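# Flip cylinders in pairs to uncover six matching colour pairs

## Task

Twelve cylinders hide a colour on their bottom faces, and the colours form six matching pairs. Turn over exactly two cylinders per turn. If their colours match, leave both standing colour-side up; if not, put both back colour-side down before any other cylinder is turned over. Keep going until all twelve stand colour-side up, then release them. Lifting or tipping a cylinder already counts as turning it over, even if it goes straight back down. A turned-over cylinder may only go back colour-side down after it has stood colour-side up on the table, for a moment, at the same time as the other cylinder turned over in that turn; otherwise the task fails. A cylinder from an already matched pair cannot serve as that other cylinder. At the end, no gripper may hold a loose object and the two grippers may not hold one between them, and the robot may not carry more than one fifth of the weight of any of the twelve cylinders; anything that stays in place only because the robot holds it does not count as done. A cylinder may be allowed to tip over onto the table, provided no part of the robot touches it as it lands. Nothing may be put or knocked off the table. Occasionally an outside push briefly nudges a loose object.

## Robot and tools

Robot: two arms, left_arm and right_arm, facing each other across a table. left_arm's base is on the +y side. The names do not correspond to image sides.

Frame: all positions and orientations are in a single scene frame. The origin is at the table centre, +z points up, and the table surface is at z = +0.020 m. Positions are in metres. Orientations are quaternions written w first (qw, qx, qy, qz). In gripper terms, the fingers point along the gripper's +x axis and close along its y axis. The reported end_effector_position is the point between the finger pads, 3 to 4 cm behind the tips. Reported hand positions can be off, more so at long reach, so check them against the cameras.

Row layout: every command row has 16 numbers. The first 8 are left_arm: x, y, z, qw, qx, qy, qz, opening. The next 8 are right_arm in the same order. Always send both halves, even when only one arm should move. x, y, z and the quaternion are an absolute target pose for that gripper in the scene frame, not an offset. Opening runs from -1 to 1. +1 is fully open (0.088 m). Empty fingers close at about -0.80, and anything below that down to -1 closes no further. A full close takes at least about 0.5 s.

To keep an arm still, resend its last reported position and quaternion unchanged, plus the opening you want. To keep an orientation, repeat the same target quaternion every time rather than copying a drifted reading. To hold an object, command an opening clearly below grip_measured; the lower you go, the harder the squeeze, up to about 34 N per pad. Fast closing can squeeze harder. Opening readings can be off by about 1 mm.

execute_actions: takes "actions", a list holding at most one item, and an optional "pictures" flag.
- Empty list: sends nothing and returns the state with pictures.
- {"rows": [[16 numbers], ...], "steps": n}: up to 15 rows and 1 to 15 steps (default 15). Each step is 1/30 s and uses one row; the last row repeats if rows run out. The minimum is 5 steps, and the final 5 run after the result is returned, while you reply.
- {"steps": n} alone is a wait of up to 300 steps, counted from the previous result, so your reply time is included.
If a target lies more than 0.6 m from the arm's last reported position along any gripper axis, the call is refused and nothing moves. Per step, each commanded pose is clipped to within 70 mm and 16 degrees of the measured pose, and position takes priority over orientation. After an action ends, an arm continues only to its last clipped pose, so check the result and send the remainder.

move: "target" is one 16-number row as above, and "speed" is an optional value in m/s from 0.002 to 0.5 (default 0.25). Turning is capped at twice that number in rad/s. Both grippers travel in straight lines and finish together, over 0.5 to 10 s; a longer path stops at 10 s short of the target. Openings are applied at the start. Paths ignore obstacles and the other arm, and grippers may lag, wander or overshoot the speed, especially with a stretched arm. The "move:" line reports the ending: done, off_target, moving, held or fault. It also reports limits such as paced (the pose was clipped) or held (a safety check blocked some steps, after which the arm may jump fast). The result gives each gripper's distance from its target and includes pictures.

wait: "seconds" from 0 to 10; the robot gets no new command during it.

zoom_image: "camera" is one of cam_high, cam_low, cam_left_wrist or cam_right_wrist. "region" is [x0, y0, x1, y1] in image pixels, with the origin at the top left and at most 504 by 504. Use it to read cylinder colours.

finished_scene: "scene" is the number of the current scene. It ends the scene irreversibly, and the result reports success.

Results: the state line gives each gripper's pose and velocities, grip_measured, joint positions (the last value is the finger opening in metres) and joint torques. Torque readings are noisy and offset. "pose unreachable" means the clearance check altered or blocked that arm's command, and HELD marks the affected steps. A "Hand target" line appears only when no steps are pending. MOTOR HOT warns from 50 °C; at 95 °C the arm is frozen, and it goes limp if it does not cool in time. TORQUE FAULT means a joint hit its load limit, and that arm stops for 10 s. Load limits in N m are waist 16.6, shoulder 20.6, elbow 20.5, wrist pitch 5.42, wrist yaw 5.4, wrist roll 5.07.

Avoid: arms colliding or pressing on each other, since the mount counts as part of the arm. Avoid fast contacts and targets set deep past a contact, drops, slams, and knocking cylinders over or off the table. Avoid long holds that heat the motors. Before finishing, open both grippers and move them clear so no cylinder is held or supported. Joint friction may stop small moves or tilt the gripper, so verify the pose after each move and correct it.

Each tool is called after "Call:" as name(argument=value, ...) on one line, values as JSON.

## Session

Call:
execute_actions(actions=[])

Scene clock: 0.00 s of 17941.00 s.
left_arm: end_effector_position=(+0.0119, +0.2486, +0.4468) grip_measured=+0.837 end_effector_quat_wxyz=(+0.852, -0.016, -0.025, -0.522) end_effector_velocity=(-0.000, +0.001, +0.003) end_effector_angular_velocity=(-0.014, +0.001, +0.004) | right_arm: end_effector_position=(+0.2656, -0.1835, +0.2489) grip_measured=+0.844 end_effector_quat_wxyz=(+0.691, -0.550, +0.343, +0.319) end_effector_velocity=(-0.002, -0.002, -0.001) end_effector_angular_velocity=(-0.013, +0.008, +0.019)
Joint positions: left_arm=[-0.001  0.854  0.655  0.257  0.007 -0.001  0.08 ] | right_arm=[-0.367  1.738  1.376 -0.714  0.351 -0.721  0.08 ]
Joint velocities: left_arm=[-0.002 -0.002  0.002  0.007 -0.007 -0.007 -0.   ] | right_arm=[-0.002 -0.007 -0.007 -0.007 -0.007 -0.022 -0.   ]
Joint torques (N m, as the arm reports them, + toward a larger angle): no reading
Heat: left arm: hottest wrist yaw 28 °C (+0.0 °C/min); right arm: hottest shoulder 26 °C (+0.0 °C/min).
Hand target (left_arm): +0.012, +0.249, +0.447; +0.852, -0.016, -0.025, -0.522
Hand target (right_arm): +0.266, -0.183, +0.249; +0.691, -0.550, +0.343, +0.319

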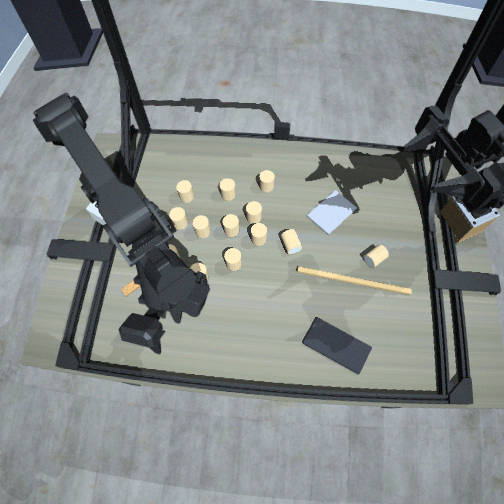

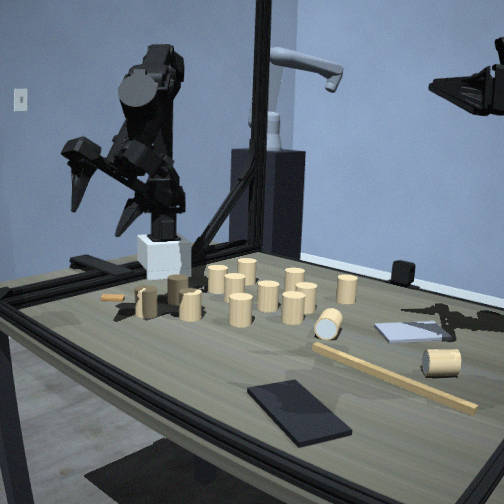

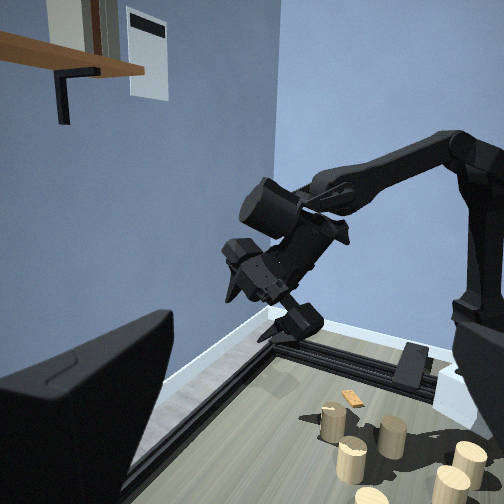

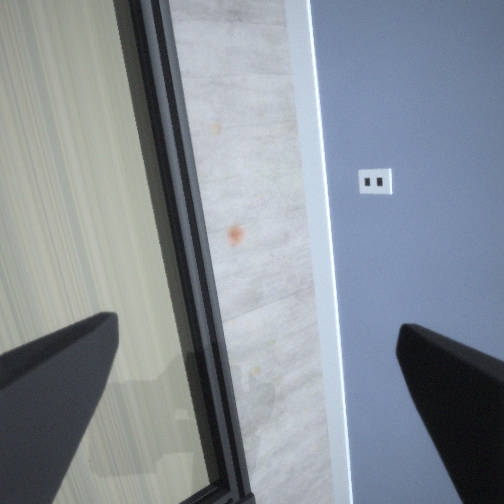

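Call:
move(target=[0,0.3,0.25,0.707,0,0.707,0,1,0.05,-0.36,0.3,0.707,0,0.707,0,1])

Call:
zoom_image(camera="cam_high", region=[100,140,400,340])

Scene clock: 6.03 s of 17941.00 s.
left_arm: end_effector_position=(-0.0002, +0.2999, +0.2475) grip_measured=+1.000 end_effector_quat_wxyz=(+0.707, -0.002, +0.707, -0.001) end_effector_velocity=(-0.001, +0.005, -0.002) end_effector_angular_velocity=(+0.031, +0.010, +0.010) | right_arm: end_effector_position=(+0.0535, -0.3579, +0.3030) grip_measured=+1.000 end_effector_quat_wxyz=(+0.749, +0.023, +0.662, +0.032) end_effector_velocity=(-0.006, -0.004, -0.001) end_effector_angular_velocity=(-0.001, +0.014, +0.001)
Joint positions: left_arm=[ 0.045  1.546  1.216 -1.236  0.002 -1.049  0.088] | right_arm=[-0.579  1.     1.141 -1.567 -0.002  0.544  0.088]
Joint velocities: left_arm=[ 0.002  0.007 -0.002 -0.022 -0.007 -0.007 -0.   ] | right_arm=[-0.007 -0.017 -0.007 -0.022 -0.007 -0.007  0.   ]
Joint torques (N m, as the arm reports them, + toward a larger angle): left_arm=[ 0.24 -4.68  6.52  0.2   0.17 -0.13] | right_arm=[-0.29 -2.88  4.53  0.21 -0.11  0.18]
Heat: left arm: hottest wrist yaw 28 °C (+0.0 °C/min); right arm: hottest shoulder 27 °C (+9.9 °C/min).
Hand target (left_arm): +0.001, +0.298, +0.247; +0.705, -0.004, +0.709, +0.002
Hand target (right_arm): +0.051, -0.359, +0.301; +0.746, +0.026, +0.664, +0.028
Off the commanded pose (left_arm): 0.003 m, 0 deg.
Off the commanded pose (right_arm): 0.005 m, 8 deg.
joint sent to its limit (right arm) — the command would take joint 4 (wrist pitch) past its lower limit, so that joint was sent only as far as its limit.
Kept back: nothing.
move: off_target (right_arm)
camera_calibration (this result's frames):
cam_left_wrist: T_world_to_cam=[[0.00150297, -0.999582, -0.0288613, 0.31945], [-0.955921, -0.0099104, 0.293457, -0.0370547], [-0.293621, 0.027148, -0.955536, 0.301204], [0, 0, 0, 1]] pos_world=[0.0525382, 0.310773, 0.307905]
cam_right_wrist: T_world_to_cam=[[0.0708249, -0.996707, -0.0394852, -0.342223], [-0.980035, -0.0769037, 0.183348, 0.00244784], [-0.185781, 0.0257112, -0.982255, 0.396675], [0, 0, 0, 1]] pos_world=[0.100331, -0.351106, 0.375674]

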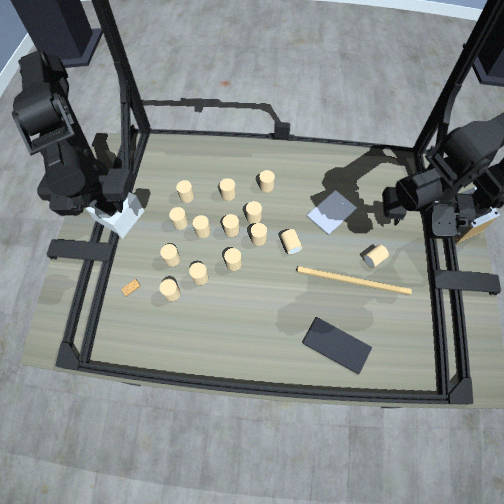

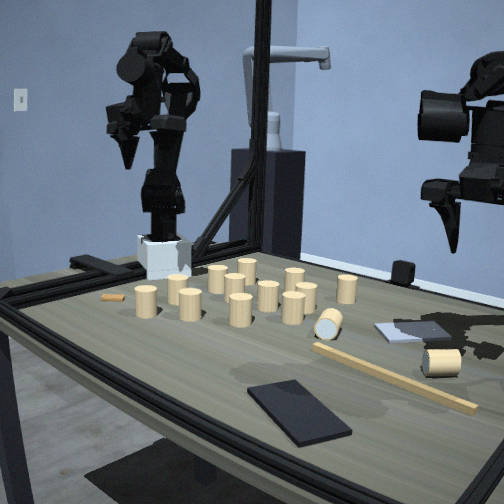

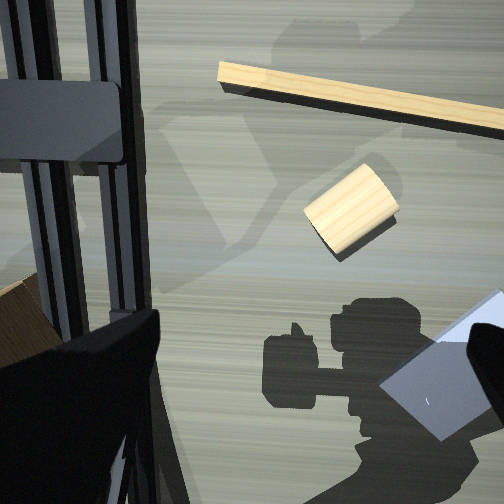

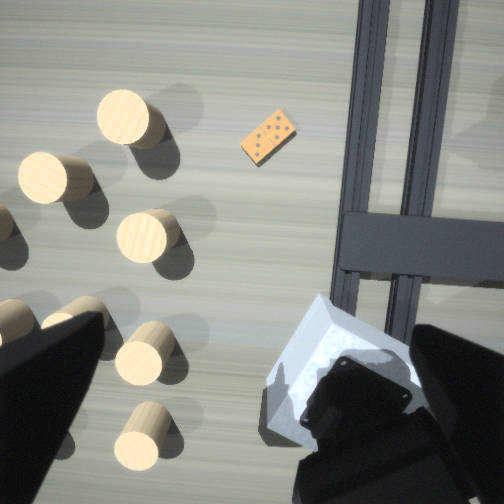

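Region (100, 140, 400, 340) of cam_high's 504x504 image, scaled by 1.680, with more detail than that image has.

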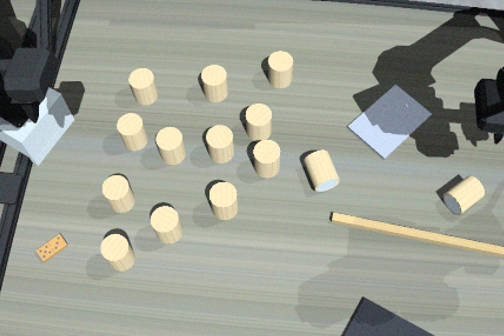

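Call:
move(target=[-0.02,0.0,0.15,0.423,0,0.906,0,0.7,0.15,-0.236,0.13,0.423,0,0.906,0,0.7])

Scene clock: 9.33 s of 17941.00 s.
left_arm: end_effector_position=(-0.0212, +0.0030, +0.1571) grip_measured=+0.700 end_effector_quat_wxyz=(+0.456, -0.154, +0.873, -0.079) end_effector_velocity=(-0.002, -0.002, +0.000) end_effector_angular_velocity=(-0.006, +0.006, +0.002) | right_arm: end_effector_position=(+0.1481, -0.2384, +0.1324) grip_measured=+0.700 end_effector_quat_wxyz=(+0.427, +0.004, +0.904, +0.002) end_effector_velocity=(-0.003, -0.001, +0.001) end_effector_angular_velocity=(-0.004, +0.026, -0.001)
Joint positions: left_arm=[-0.095  2.638  2.351 -1.136  0.676 -1.352  0.073] | right_arm=[-0.578  2.215  1.524 -1.486 -0.35   0.45   0.073]
Joint velocities: left_arm=[-0.002  0.002  0.002  0.007  0.007 -0.007 -0.   ] | right_arm=[-0.002  0.007  0.002 -0.022 -0.007 -0.007 -0.   ]
Joint torques (N m, as the arm reports them, + toward a larger angle): left_arm=[  0.   -12.07   6.73   0.68   0.52  -0.11] | right_arm=[ 0.28 -8.95  5.28 -1.02 -0.3  -0.22]
Heat: left arm: hottest wrist yaw 28 °C (+0.0 °C/min); right arm: hottest shoulder 27 °C (+6.4 °C/min).
Hand target (left_arm): -0.021, +0.002, +0.150; +0.453, -0.154, +0.875, -0.074
Hand target (right_arm): +0.148, -0.237, +0.130; +0.423, +0.001, +0.906, +0.003
Off the commanded pose (left_arm): 0.008 m, 21 deg; orientation clipped at the last step of the last action.
Off the commanded pose (right_arm): 0.004 m, 1 deg.
joint sent to its limit (left arm) — the command would take joint 3 (elbow) past its upper limit, so that joint was sent only as far as its limit.
Kept back: nothing.
move: off_target (left_arm); limits=paced
camera_calibration (this result's frames):
cam_left_wrist: T_world_to_cam=[[0.179301, -0.95082, 0.252573, -0.0204961], [-0.624425, 0.0884006, 0.776066, -0.102606], [-0.760227, -0.296862, -0.577865, 0.148495], [0, 0, 0, 1]] pos_world=[0.0524953, 0.0336649, 0.170616]
cam_right_wrist: T_world_to_cam=[[0.0585215, -0.99808, -0.0202721, -0.23754], [-0.539217, -0.0486932, 0.840758, -0.00997916], [-0.840131, -0.0382714, -0.541031, 0.266826], [0, 0, 0, 1]] pos_world=[0.23269, -0.227358, 0.147936]

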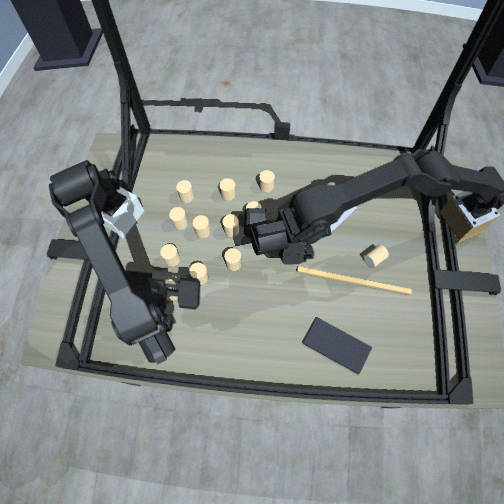

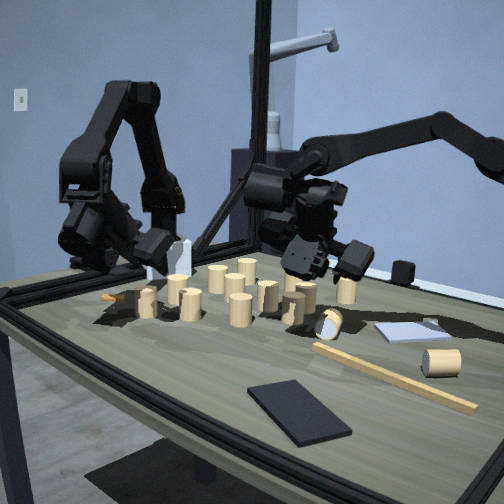

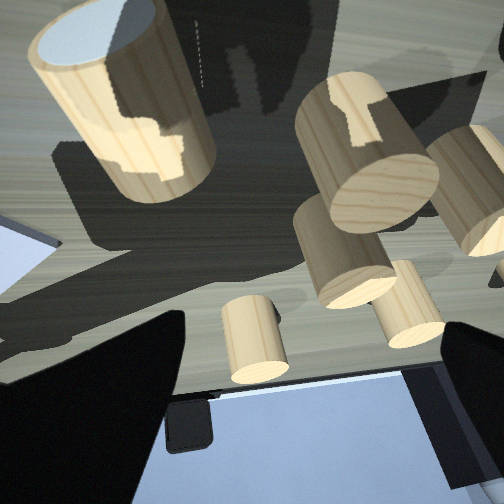

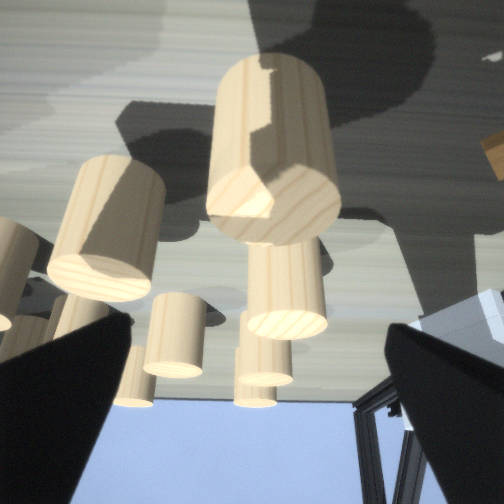

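Call:
move(target=[0,0.3,0.2,0.707,0,0.707,0,1,0.148,-0.238,0.058,0.423,0,0.906,0,0.7], speed=0.15)

Call:
move(target=[0,0.3,0.2,0.707,0,0.707,0,1,0.148,-0.238,0.058,0.423,0,0.906,0,-0.3])

Call:
move(target=[0,0.3,0.2,0.707,0,0.707,0,1,0.19,-0.2,0.13,0.6,0,0.8,0,-0.3])

Call:
move(target=[0,0.3,0.2,0.707,0,0.707,0,1,0.24,-0.12,0.09,0.94,0,0.342,0,-0.3])

Scene clock: 12.57 s of 17941.00 s.
left_arm: end_effector_position=(+0.0016, +0.2948, +0.2003) grip_measured=+1.000 end_effector_quat_wxyz=(+0.708, -0.003, +0.707, -0.002) end_effector_velocity=(-0.001, +0.003, +0.001) end_effector_angular_velocity=(+0.006, -0.005, -0.010) | right_arm: end_effector_position=(+0.1509, -0.2366, +0.0633) grip_measured=+0.700 end_effector_quat_wxyz=(+0.429, +0.004, +0.903, +0.003) end_effector_velocity=(-0.002, +0.002, +0.002) end_effector_angular_velocity=(+0.016, +0.016, -0.009)
Joint positions: left_arm=[ 0.041  1.598  1.077 -1.043  0.002 -1.052  0.088] | right_arm=[-0.578  2.36   1.467 -1.278 -0.35   0.449  0.073]
Joint velocities: left_arm=[-0.002 -0.012 -0.007 -0.007 -0.007  0.007 -0.   ] | right_arm=[-0.002 -0.002 -0.002 -0.007 -0.022 -0.007 -0.   ]
Joint torques (N m, as the arm reports them, + toward a larger angle): left_arm=[ 0.3  -8.15  4.1   0.18 -0.17  0.11] | right_arm=[ 0.22 -9.08  2.65 -0.61 -0.14 -0.11]
Heat: left arm: hottest shoulder 28 °C (+0.0 °C/min); right arm: hottest shoulder 28 °C (+9.5 °C/min).
Hand target (left_arm): +0.001, +0.299, +0.200; +0.708, -0.001, +0.706, +0.000
Hand target (right_arm): +0.147, -0.238, +0.058; +0.423, -0.000, +0.906, +0.000
Off the commanded pose (left_arm): 0.005 m, 0 deg.
Off the commanded pose (right_arm): 0.006 m, 1 deg.
Kept back: nothing.
move: done
camera_calibration (this result's frames):
cam_left_wrist: T_world_to_cam=[[0.00152803, -0.999652, -0.0263534, 0.312494], [-0.956209, -0.00917377, 0.292542, -0.0215716], [-0.292682, 0.0247523, -0.95589, 0.257613], [0, 0, 0, 1]] pos_world=[0.0542942, 0.30581, 0.260796]
cam_right_wrist: T_world_to_cam=[[0.058937, -0.997982, -0.0236107, -0.237177], [-0.543825, -0.0519323, 0.83759, 0.0499155], [-0.837127, -0.036525, -0.545788, 0.232112], [0, 0, 0, 1]] pos_world=[0.235431, -0.225628, 0.0792755]

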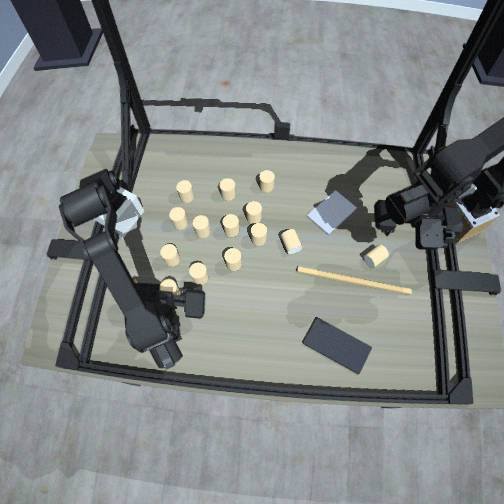

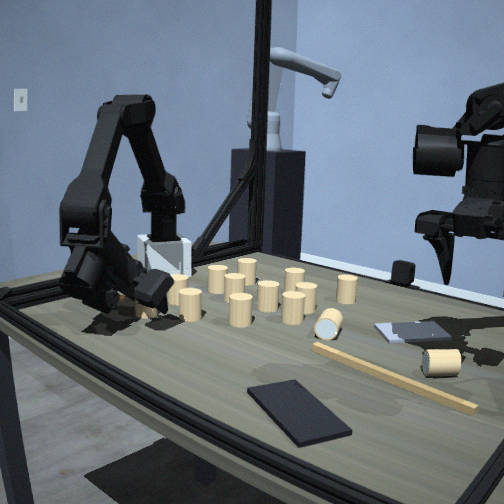

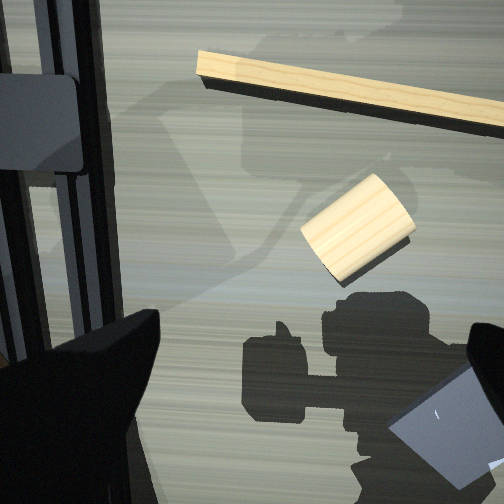

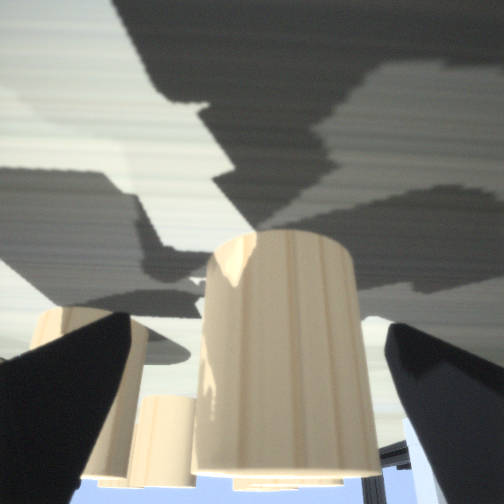

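Scene clock: 13.27 s of 17941.00 s.
left_arm: end_effector_position=(+0.0011, +0.2959, +0.2007) grip_measured=+1.000 end_effector_quat_wxyz=(+0.707, -0.002, +0.707, -0.002) end_effector_velocity=(-0.001, +0.002, +0.001) end_effector_angular_velocity=(+0.006, -0.005, -0.010) | right_arm: end_effector_position=(+0.1507, -0.2367, +0.0631) grip_measured=+0.022 end_effector_quat_wxyz=(+0.429, +0.004, +0.903, +0.003) end_effector_velocity=(-0.001, +0.000, -0.000) end_effector_angular_velocity=(+0.011, +0.001, -0.001)
Joint positions: left_arm=[ 0.042  1.594  1.074 -1.046  0.002 -1.05   0.088] | right_arm=[-0.578  2.361  1.467 -1.278 -0.35   0.45   0.04 ]
Joint velocities: left_arm=[-0.002 -0.007 -0.002 -0.007 -0.007  0.007 -0.   ] | right_arm=[-0.002 -0.002 -0.007  0.007 -0.007 -0.007 -0.001]
Joint torques (N m, as the arm reports them, + toward a larger angle): left_arm=[ 0.04 -7.56  3.75  0.13 -0.12  0.11] | right_arm=[ 0.23 -8.96  3.12 -0.66 -0.15 -0.1 ]
Heat: left arm: hottest shoulder 28 °C (+0.0 °C/min); right arm: hottest shoulder 28 °C (+9.0 °C/min).
Hand target (left_arm): +0.000, +0.300, +0.200; +0.707, -0.000, +0.707, +0.000
Hand target (right_arm): +0.148, -0.238, +0.058; +0.423, +0.000, +0.906, -0.000
Off the commanded pose (left_arm): 0.004 m, 0 deg.
Off the commanded pose (right_arm): 0.006 m, 1 deg.
Kept back: nothing.
move: done
camera_calibration (this result's frames):
cam_left_wrist: T_world_to_cam=[[0.000369017, -0.999626, -0.0273478, 0.313855], [-0.956055, -0.0083707, 0.293068, -0.0225155], [-0.293187, 0.0260378, -0.9557, 0.257297], [0, 0, 0, 1]] pos_world=[0.0537944, 0.306849, 0.261081]
cam_right_wrist: T_world_to_cam=[[0.0586118, -0.998024, -0.0226417, -0.237345], [-0.542751, -0.0508939, 0.83835, 0.0499675], [-0.837846, -0.0368484, -0.544662, 0.231752], [0, 0, 0, 1]] pos_world=[0.235203, -0.225793, 0.078962]

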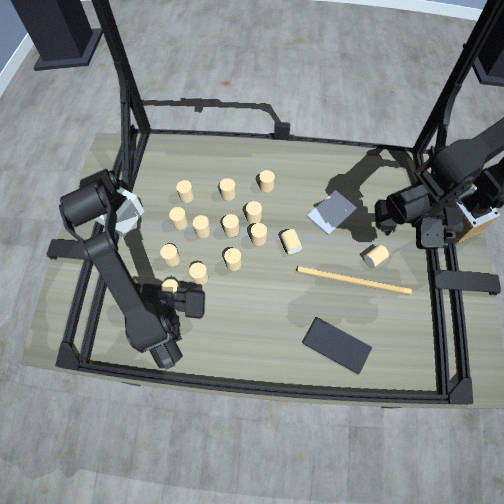

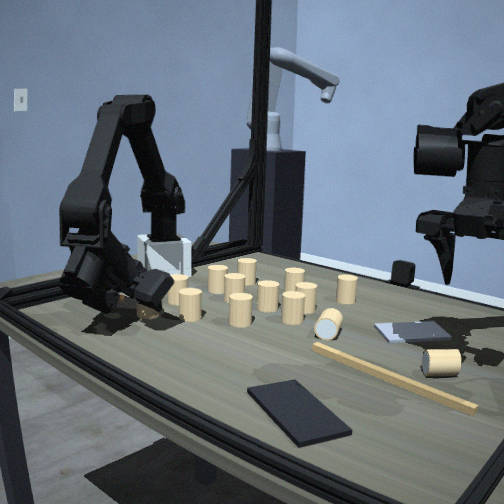

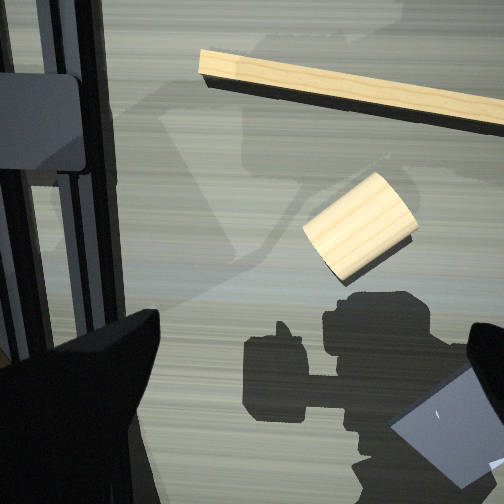

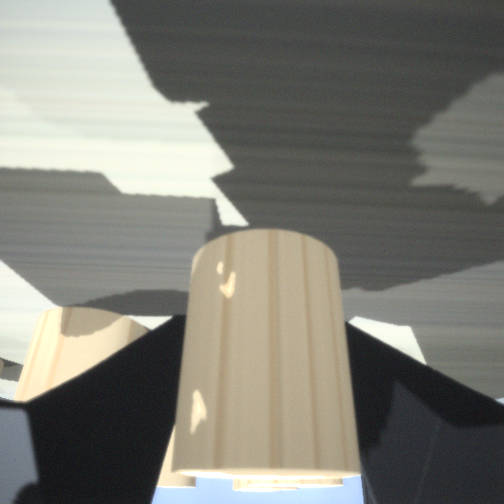

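Scene clock: 14.53 s of 17941.00 s.
left_arm: end_effector_position=(+0.0011, +0.2959, +0.2007) grip_measured=+1.000 end_effector_quat_wxyz=(+0.707, -0.002, +0.707, -0.002) end_effector_velocity=(-0.001, +0.007, +0.000) end_effector_angular_velocity=(+0.030, -0.008, +0.005) | right_arm: end_effector_position=(+0.1878, -0.2028, +0.1238) grip_measured=+0.021 end_effector_quat_wxyz=(+0.592, -0.005, +0.806, -0.005) end_effector_velocity=(+0.000, +0.005, +0.000) end_effector_angular_velocity=(+0.015, -0.005, +0.012)
Joint positions: left_arm=[ 0.042  1.594  1.074 -1.046  0.002 -1.05   0.088] | right_arm=[-0.476  2.141  1.526 -1.208 -0.173  0.636  0.04 ]
Joint velocities: left_arm=[-0.002 -0.007 -0.007 -0.022 -0.022 -0.007  0.   ] | right_arm=[ 0.007  0.002  0.007  0.007 -0.007 -0.007  0.   ]
Joint torques (N m, as the arm reports them, + toward a larger angle): left_arm=[ 0.33 -7.63  4.04  0.17 -0.17  0.12] | right_arm=[  0.35 -12.53   6.18  -0.13  -0.06   0.19]
Heat: left arm: hottest shoulder 29 °C (+4.1 °C/min); right arm: hottest shoulder 29 °C (+12.4 °C/min).
Hand target (left_arm): +0.000, +0.300, +0.200; +0.707, +0.000, +0.707, -0.000
Hand target (right_arm): +0.191, -0.200, +0.129; +0.600, -0.001, +0.800, -0.001
Off the commanded pose (left_arm): 0.004 m, 0 deg.
Off the commanded pose (right_arm): 0.007 m, 1 deg.
Kept back: nothing.
move: done
camera_calibration (this result's frames):
cam_left_wrist: T_world_to_cam=[[-0.0000122482, -0.999626, -0.0273481, 0.313855], [-0.956059, -0.00800608, 0.293066, -0.022623], [-0.293175, 0.0261499, -0.955701, 0.257264], [0, 0, 0, 1]] pos_world=[0.0537984, 0.306829, 0.261081]
cam_right_wrist: T_world_to_cam=[[0.0671657, -0.997442, 0.0244591, -0.211602], [-0.81491, -0.0406969, 0.578157, 0.106354], [-0.575683, -0.0587643, -0.815559, 0.277089], [0, 0, 0, 1]] pos_world=[0.260396, -0.190449, 0.169668]

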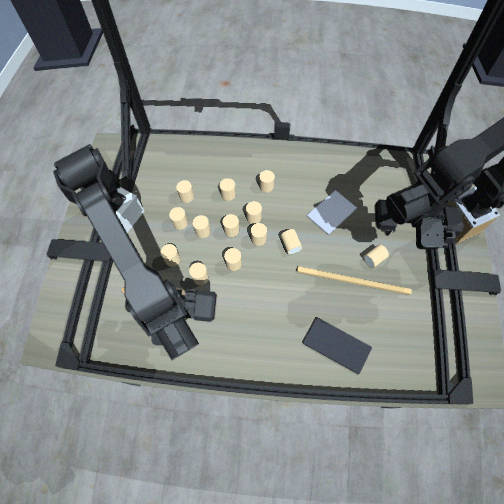

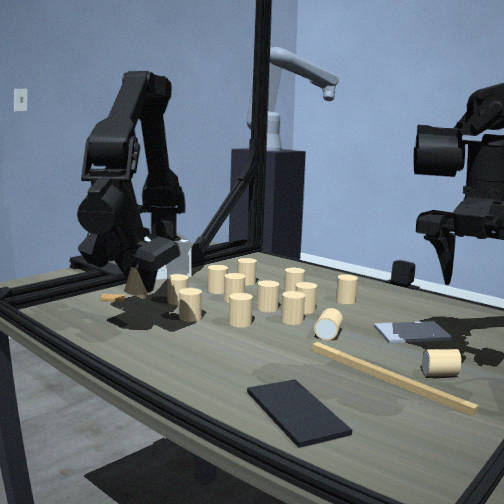

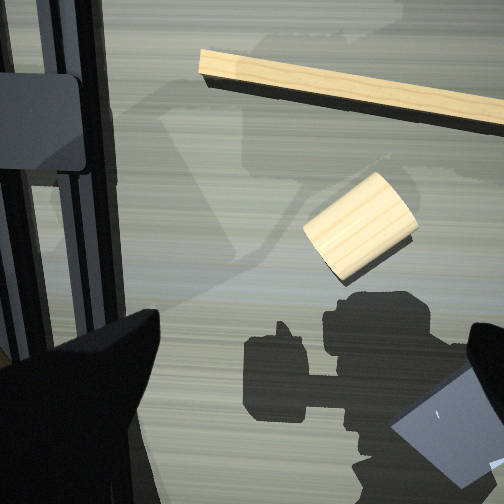

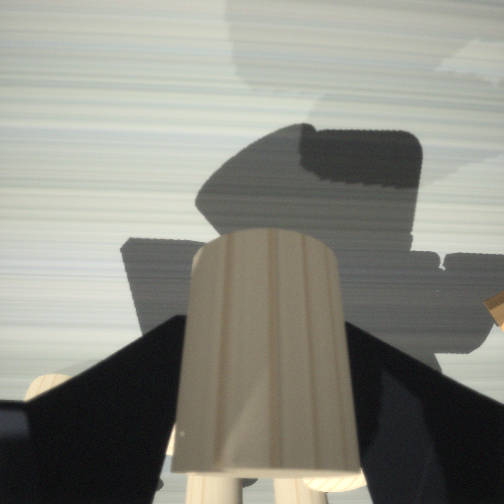

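Scene clock: 17.43 s of 17941.00 s.
left_arm: end_effector_position=(+0.0010, +0.2960, +0.2007) grip_measured=+1.000 end_effector_quat_wxyz=(+0.707, -0.002, +0.707, -0.002) end_effector_velocity=(+0.003, -0.005, +0.001) end_effector_angular_velocity=(-0.020, -0.020, -0.010) | right_arm: end_effector_position=(+0.2426, -0.1182, +0.0966) grip_measured=+0.021 end_effector_quat_wxyz=(+0.941, +0.007, +0.338, -0.002) end_effector_velocity=(-0.001, -0.001, -0.003) end_effector_angular_velocity=(-0.016, +0.007, +0.015)
Joint positions: left_arm=[ 0.042  1.593  1.074 -1.046  0.002 -1.05   0.088] | right_arm=[-0.116  2.115  1.084  0.028  0.717  0.815  0.04 ]
Joint velocities: left_arm=[-0.002 -0.002  0.002  0.022 -0.007  0.007 -0.   ] | right_arm=[-0.002  0.002 -0.007  0.007 -0.007 -0.022 -0.   ]
Joint torques (N m, as the arm reports them, + toward a larger angle): left_arm=[ 0.33 -7.83  4.17  0.18 -0.14  0.05] | right_arm=[ 0.35 -9.14  3.99  1.    0.45 -0.22]
Heat: left arm: hottest shoulder 29 °C (+3.4 °C/min); right arm: hottest shoulder 30 °C (+13.8 °C/min).
Hand target (left_arm): +0.000, +0.300, +0.200; +0.707, -0.000, +0.707, -0.000
Hand target (right_arm): +0.240, -0.121, +0.090; +0.940, -0.004, +0.341, -0.004
Off the commanded pose (left_arm): 0.004 m, 0 deg.
Off the commanded pose (right_arm): 0.007 m, 1 deg.
Kept back: nothing.
move: done
camera_calibration (this result's frames):
cam_left_wrist: T_world_to_cam=[[-0.0000122482, -0.999626, -0.0273481, 0.313942], [-0.956059, -0.00800608, 0.293066, -0.0226708], [-0.293175, 0.0261499, -0.955701, 0.257249], [0, 0, 0, 1]] pos_world=[0.0537483, 0.306916, 0.261083]
cam_right_wrist: T_world_to_cam=[[0.00548554, -0.998569, 0.053194, -0.118197], [-0.841815, -0.0333231, -0.538737, 0.285429], [0.539739, -0.0418242, -0.840793, 0.0252853], [0, 0, 0, 1]] pos_world=[0.22728, -0.107459, 0.181318]

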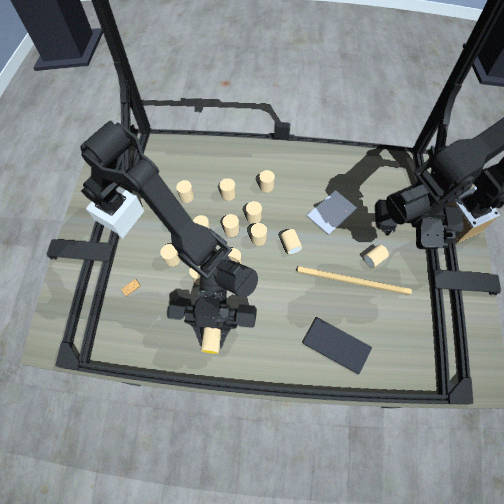

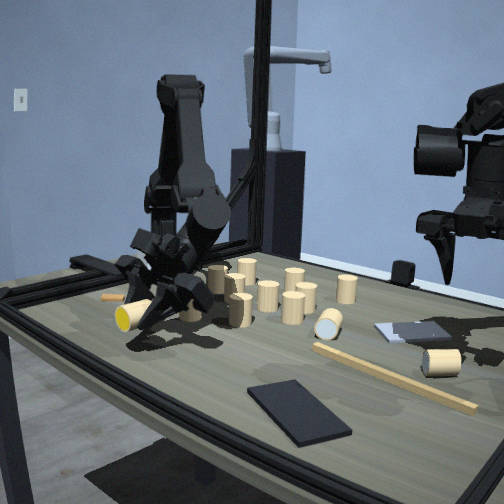

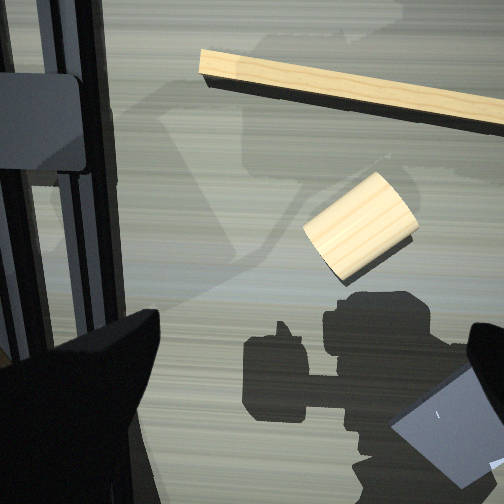

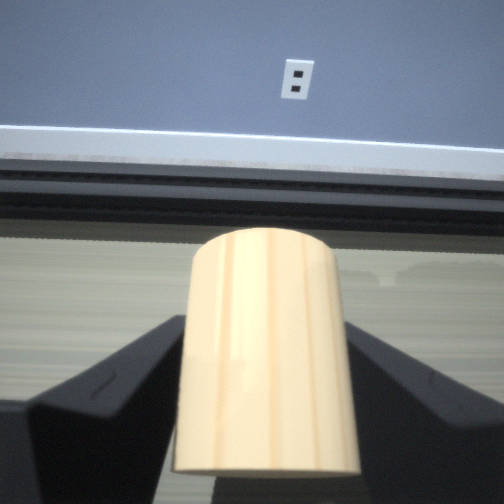

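Call:
move(target=[0,0.3,0.2,0.707,0,0.707,0,1,0.22,-0.13,0.049,0.94,0,0.342,0,-0.3], speed=0.1)

Call:
move(target=[0,0.3,0.2,0.707,0,0.707,0,1,0.22,-0.13,0.049,0.94,0,0.342,0,0.7])

Call:
move(target=[0,0.3,0.2,0.707,0,0.707,0,1,0.245,-0.13,0.075,0.423,0,0.906,0,0.7], speed=0.4)

Scene clock: 18.83 s of 17941.00 s.
left_arm: end_effector_position=(+0.0010, +0.2961, +0.2006) grip_measured=+1.000 end_effector_quat_wxyz=(+0.707, -0.002, +0.707, -0.002) end_effector_velocity=(-0.003, +0.001, +0.000) end_effector_angular_velocity=(+0.003, +0.010, +0.019) | right_arm: end_effector_position=(+0.2227, -0.1274, +0.0562) grip_measured=+0.021 end_effector_quat_wxyz=(+0.941, +0.005, +0.339, +0.003) end_effector_velocity=(+0.001, -0.002, -0.000) end_effector_angular_velocity=(-0.007, -0.007, -0.002)
Joint positions: left_arm=[ 0.042  1.593  1.073 -1.046  0.002 -1.05   0.088] | right_arm=[-0.084  2.19   0.981  0.189  0.726  0.84   0.04 ]
Joint velocities: left_arm=[-0.002 -0.002 -0.002 -0.007  0.007 -0.022 -0.   ] | right_arm=[-0.002  0.002 -0.002  0.007  0.007 -0.007  0.   ]
Joint torques (N m, as the arm reports them, + toward a larger angle): left_arm=[ 0.17 -7.69  4.31  0.21 -0.12  0.1 ] | right_arm=[ 0.28 -8.79  3.17  0.96  0.43  0.21]
Heat: left arm: hottest shoulder 29 °C (+3.2 °C/min); right arm: hottest shoulder 30 °C (+12.7 °C/min).
Hand target (left_arm): -0.000, +0.300, +0.200; +0.707, +0.000, +0.707, +0.000
Hand target (right_arm): +0.220, -0.130, +0.050; +0.940, -0.000, +0.342, +0.000
Off the commanded pose (left_arm): 0.004 m, 0 deg.
Off the commanded pose (right_arm): 0.008 m, 1 deg.
Kept back: nothing.
move: done
camera_calibration (this result's frames):
cam_left_wrist: T_world_to_cam=[[-0.0000174731, -0.999617, -0.0276788, 0.314099], [-0.956003, -0.00810306, 0.293245, -0.0227023], [-0.293357, 0.0264661, -0.955637, 0.257035], [0, 0, 0, 1]] pos_world=[0.0537051, 0.306992, 0.260984]
cam_right_wrist: T_world_to_cam=[[0.0163151, -0.998471, 0.0528154, -0.127445], [-0.842299, -0.0421874, -0.537357, 0.245578], [0.538763, -0.0357193, -0.8417, 0.00266898], [0, 0, 0, 1]] pos_world=[0.207491, -0.116794, 0.14094]

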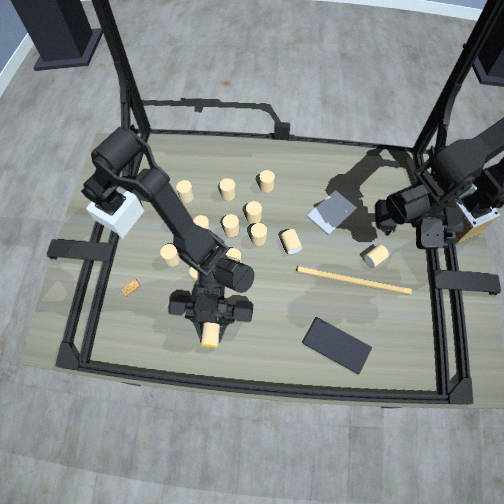

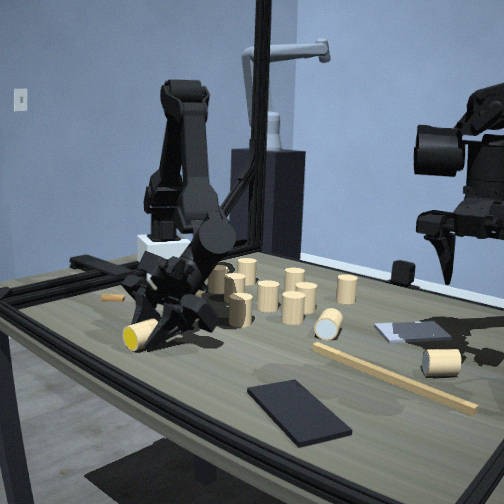

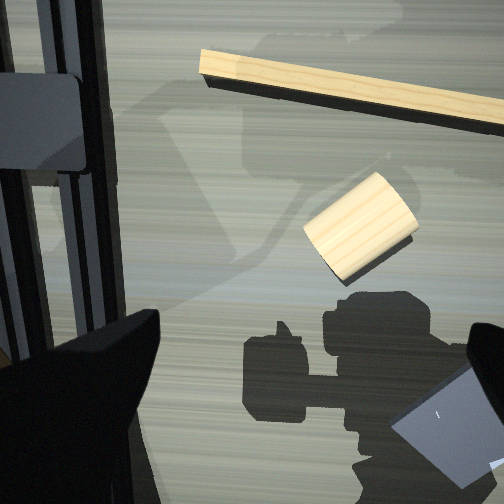

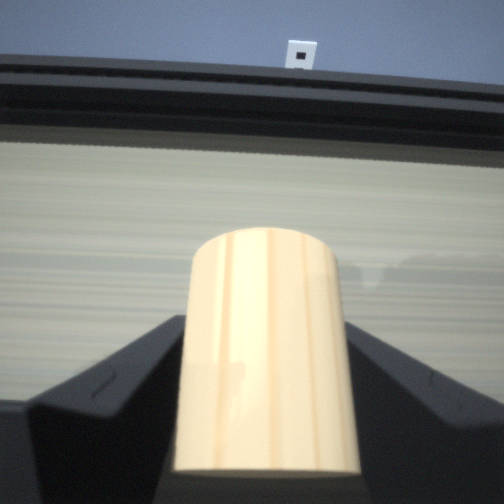

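Scene clock: 19.57 s of 17941.00 s.
left_arm: end_effector_position=(+0.0010, +0.2961, +0.2007) grip_measured=+1.000 end_effector_quat_wxyz=(+0.707, -0.002, +0.707, -0.002) end_effector_velocity=(-0.002, +0.004, +0.002) end_effector_angular_velocity=(+0.014, -0.000, +0.020) | right_arm: end_effector_position=(+0.2227, -0.1272, +0.0557) grip_measured=+0.698 end_effector_quat_wxyz=(+0.941, +0.005, +0.339, +0.003) end_effector_velocity=(+0.000, -0.004, -0.002) end_effector_angular_velocity=(-0.008, +0.001, -0.011)
Joint positions: left_arm=[ 0.042  1.593  1.073 -1.046  0.002 -1.05   0.088] | right_arm=[-0.084  2.192  0.981  0.191  0.726  0.841  0.073]
Joint velocities: left_arm=[-0.002 -0.007  0.002 -0.022 -0.007 -0.022 -0.   ] | right_arm=[-0.002  0.002 -0.002 -0.007  0.007  0.007  0.001]
Joint torques (N m, as the arm reports them, + toward a larger angle): left_arm=[ 0.31 -7.54  4.    0.17 -0.13  0.14] | right_arm=[ 0.28 -8.78  3.37  0.95  0.43  0.19]
Heat: left arm: hottest shoulder 29 °C (+3.1 °C/min); right arm: hottest shoulder 30 °C (+12.3 °C/min).
Hand target (left_arm): +0.000, +0.300, +0.200; +0.707, -0.000, +0.707, -0.000
Hand target (right_arm): +0.220, -0.130, +0.049; +0.940, +0.000, +0.342, +0.000
Off the commanded pose (left_arm): 0.004 m, 0 deg.
Off the commanded pose (right_arm): 0.008 m, 1 deg.
Kept back: nothing.
move: done
camera_calibration (this result's frames):
cam_left_wrist: T_world_to_cam=[[-0.0000122482, -0.999626, -0.0273481, 0.31403], [-0.956059, -0.00800608, 0.293066, -0.0227187], [-0.293175, 0.0261499, -0.955701, 0.257234], [0, 0, 0, 1]] pos_world=[0.0536982, 0.307004, 0.261085]
cam_right_wrist: T_world_to_cam=[[0.016201, -0.998521, 0.0519008, -0.127173], [-0.842205, -0.0416053, -0.537549, 0.245296], [0.538913, -0.0350023, -0.841634, 0.00232822], [0, 0, 0, 1]] pos_world=[0.207395, -0.116698, 0.140419]

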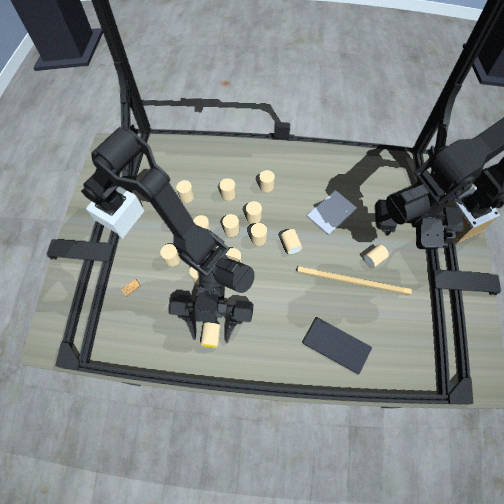

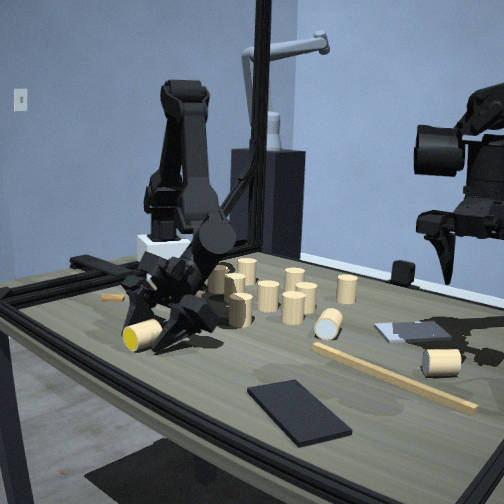

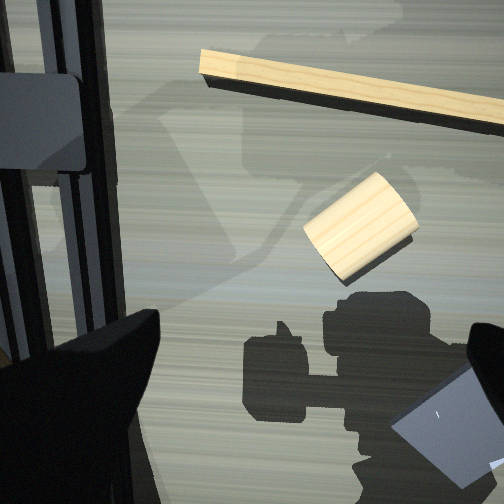

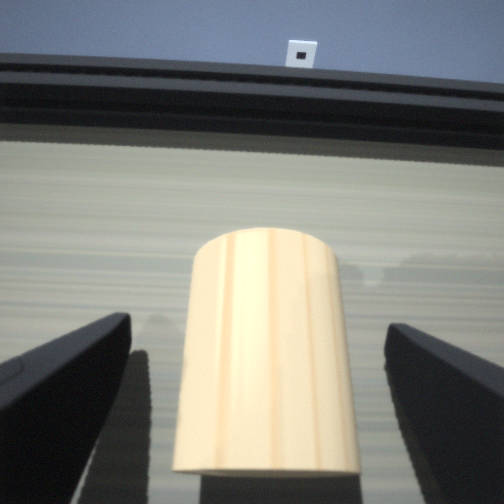

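Scene clock: 22.03 s of 17941.00 s.
left_arm: end_effector_position=(+0.0010, +0.2961, +0.2007) grip_measured=+1.000 end_effector_quat_wxyz=(+0.707, -0.002, +0.707, -0.002) end_effector_velocity=(-0.001, -0.002, +0.002) end_effector_angular_velocity=(-0.018, -0.002, -0.010) | right_arm: end_effector_position=(+0.2448, -0.1281, +0.0802) grip_measured=+0.700 end_effector_quat_wxyz=(+0.488, +0.051, +0.871, +0.030) end_effector_velocity=(-0.004, -0.000, +0.002) end_effector_angular_velocity=(+0.015, +0.027, +0.008)
Joint positions: left_arm=[ 0.042  1.593  1.073 -1.046  0.002 -1.05   0.088] | right_arm=[-0.5    2.727  2.333 -1.565 -0.415  0.583  0.073]
Joint velocities: left_arm=[-0.002 -0.012 -0.002  0.007  0.007  0.007 -0.   ] | right_arm=[-0.002  0.002  0.002 -0.022 -0.022 -0.022 -0.   ]
Joint torques (N m, as the arm reports them, + toward a larger angle): left_arm=[ 0.21 -7.79  4.14  0.15 -0.15  0.09] | right_arm=[ -0.25 -11.93   6.18  -0.69  -0.33  -0.22]
Heat: left arm: hottest shoulder 29 °C (+2.7 °C/min); right arm: hottest shoulder 31 °C (+13.6 °C/min).
Hand target (left_arm): +0.000, +0.300, +0.200; +0.707, +0.000, +0.707, -0.000
Hand target (right_arm): +0.244, -0.129, +0.074; +0.482, +0.050, +0.874, +0.029
Off the commanded pose (left_arm): 0.004 m, 0 deg.
Off the commanded pose (right_arm): 0.006 m, 11 deg.
joint sent to its limit (right arm) — the command would take joint 4 (wrist pitch) past its lower limit, so that joint was sent only as far as its limit.
Kept back: nothing.
move: off_target (right_arm)
camera_calibration (this result's frames):
cam_left_wrist: T_world_to_cam=[[-0.000393513, -0.999626, -0.0273484, 0.31403], [-0.956062, -0.00764145, 0.293064, -0.0228262], [-0.293163, 0.0262621, -0.955702, 0.257201], [0, 0, 0, 1]] pos_world=[0.0537022, 0.306984, 0.261085]
cam_right_wrist: T_world_to_cam=[[0.00601772, -0.994203, -0.107352, -0.113867], [-0.654456, -0.085085, 0.751298, 0.122174], [-0.756077, 0.0657361, -0.651174, 0.325657], [0, 0, 0, 1]] pos_world=[0.326864, -0.124219, 0.108046]

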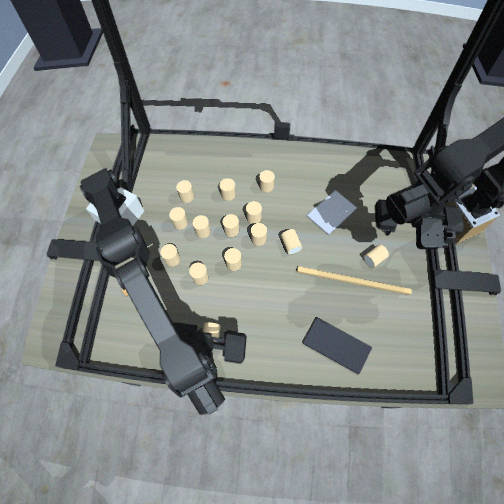

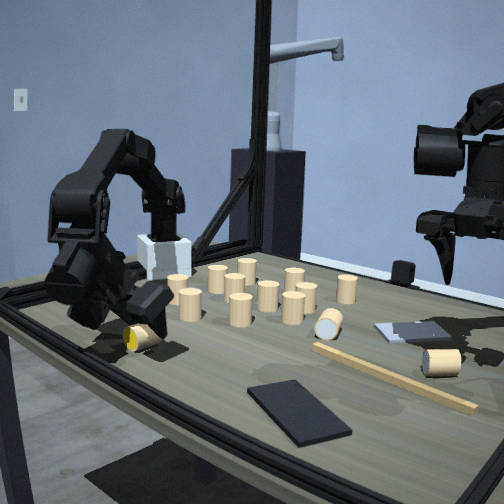

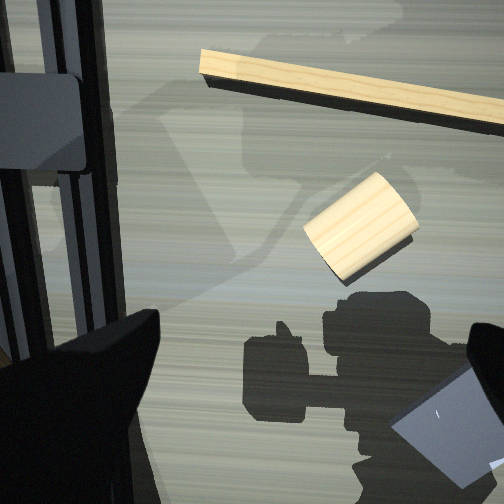

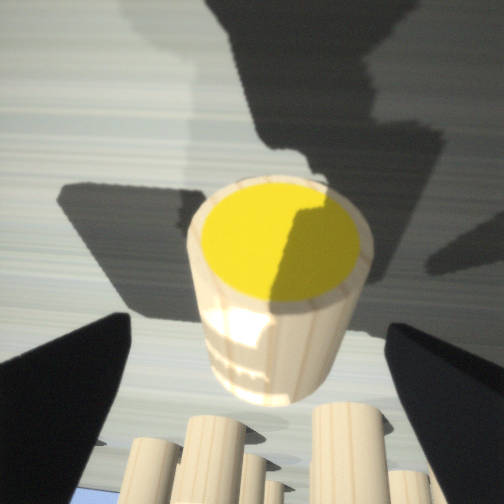

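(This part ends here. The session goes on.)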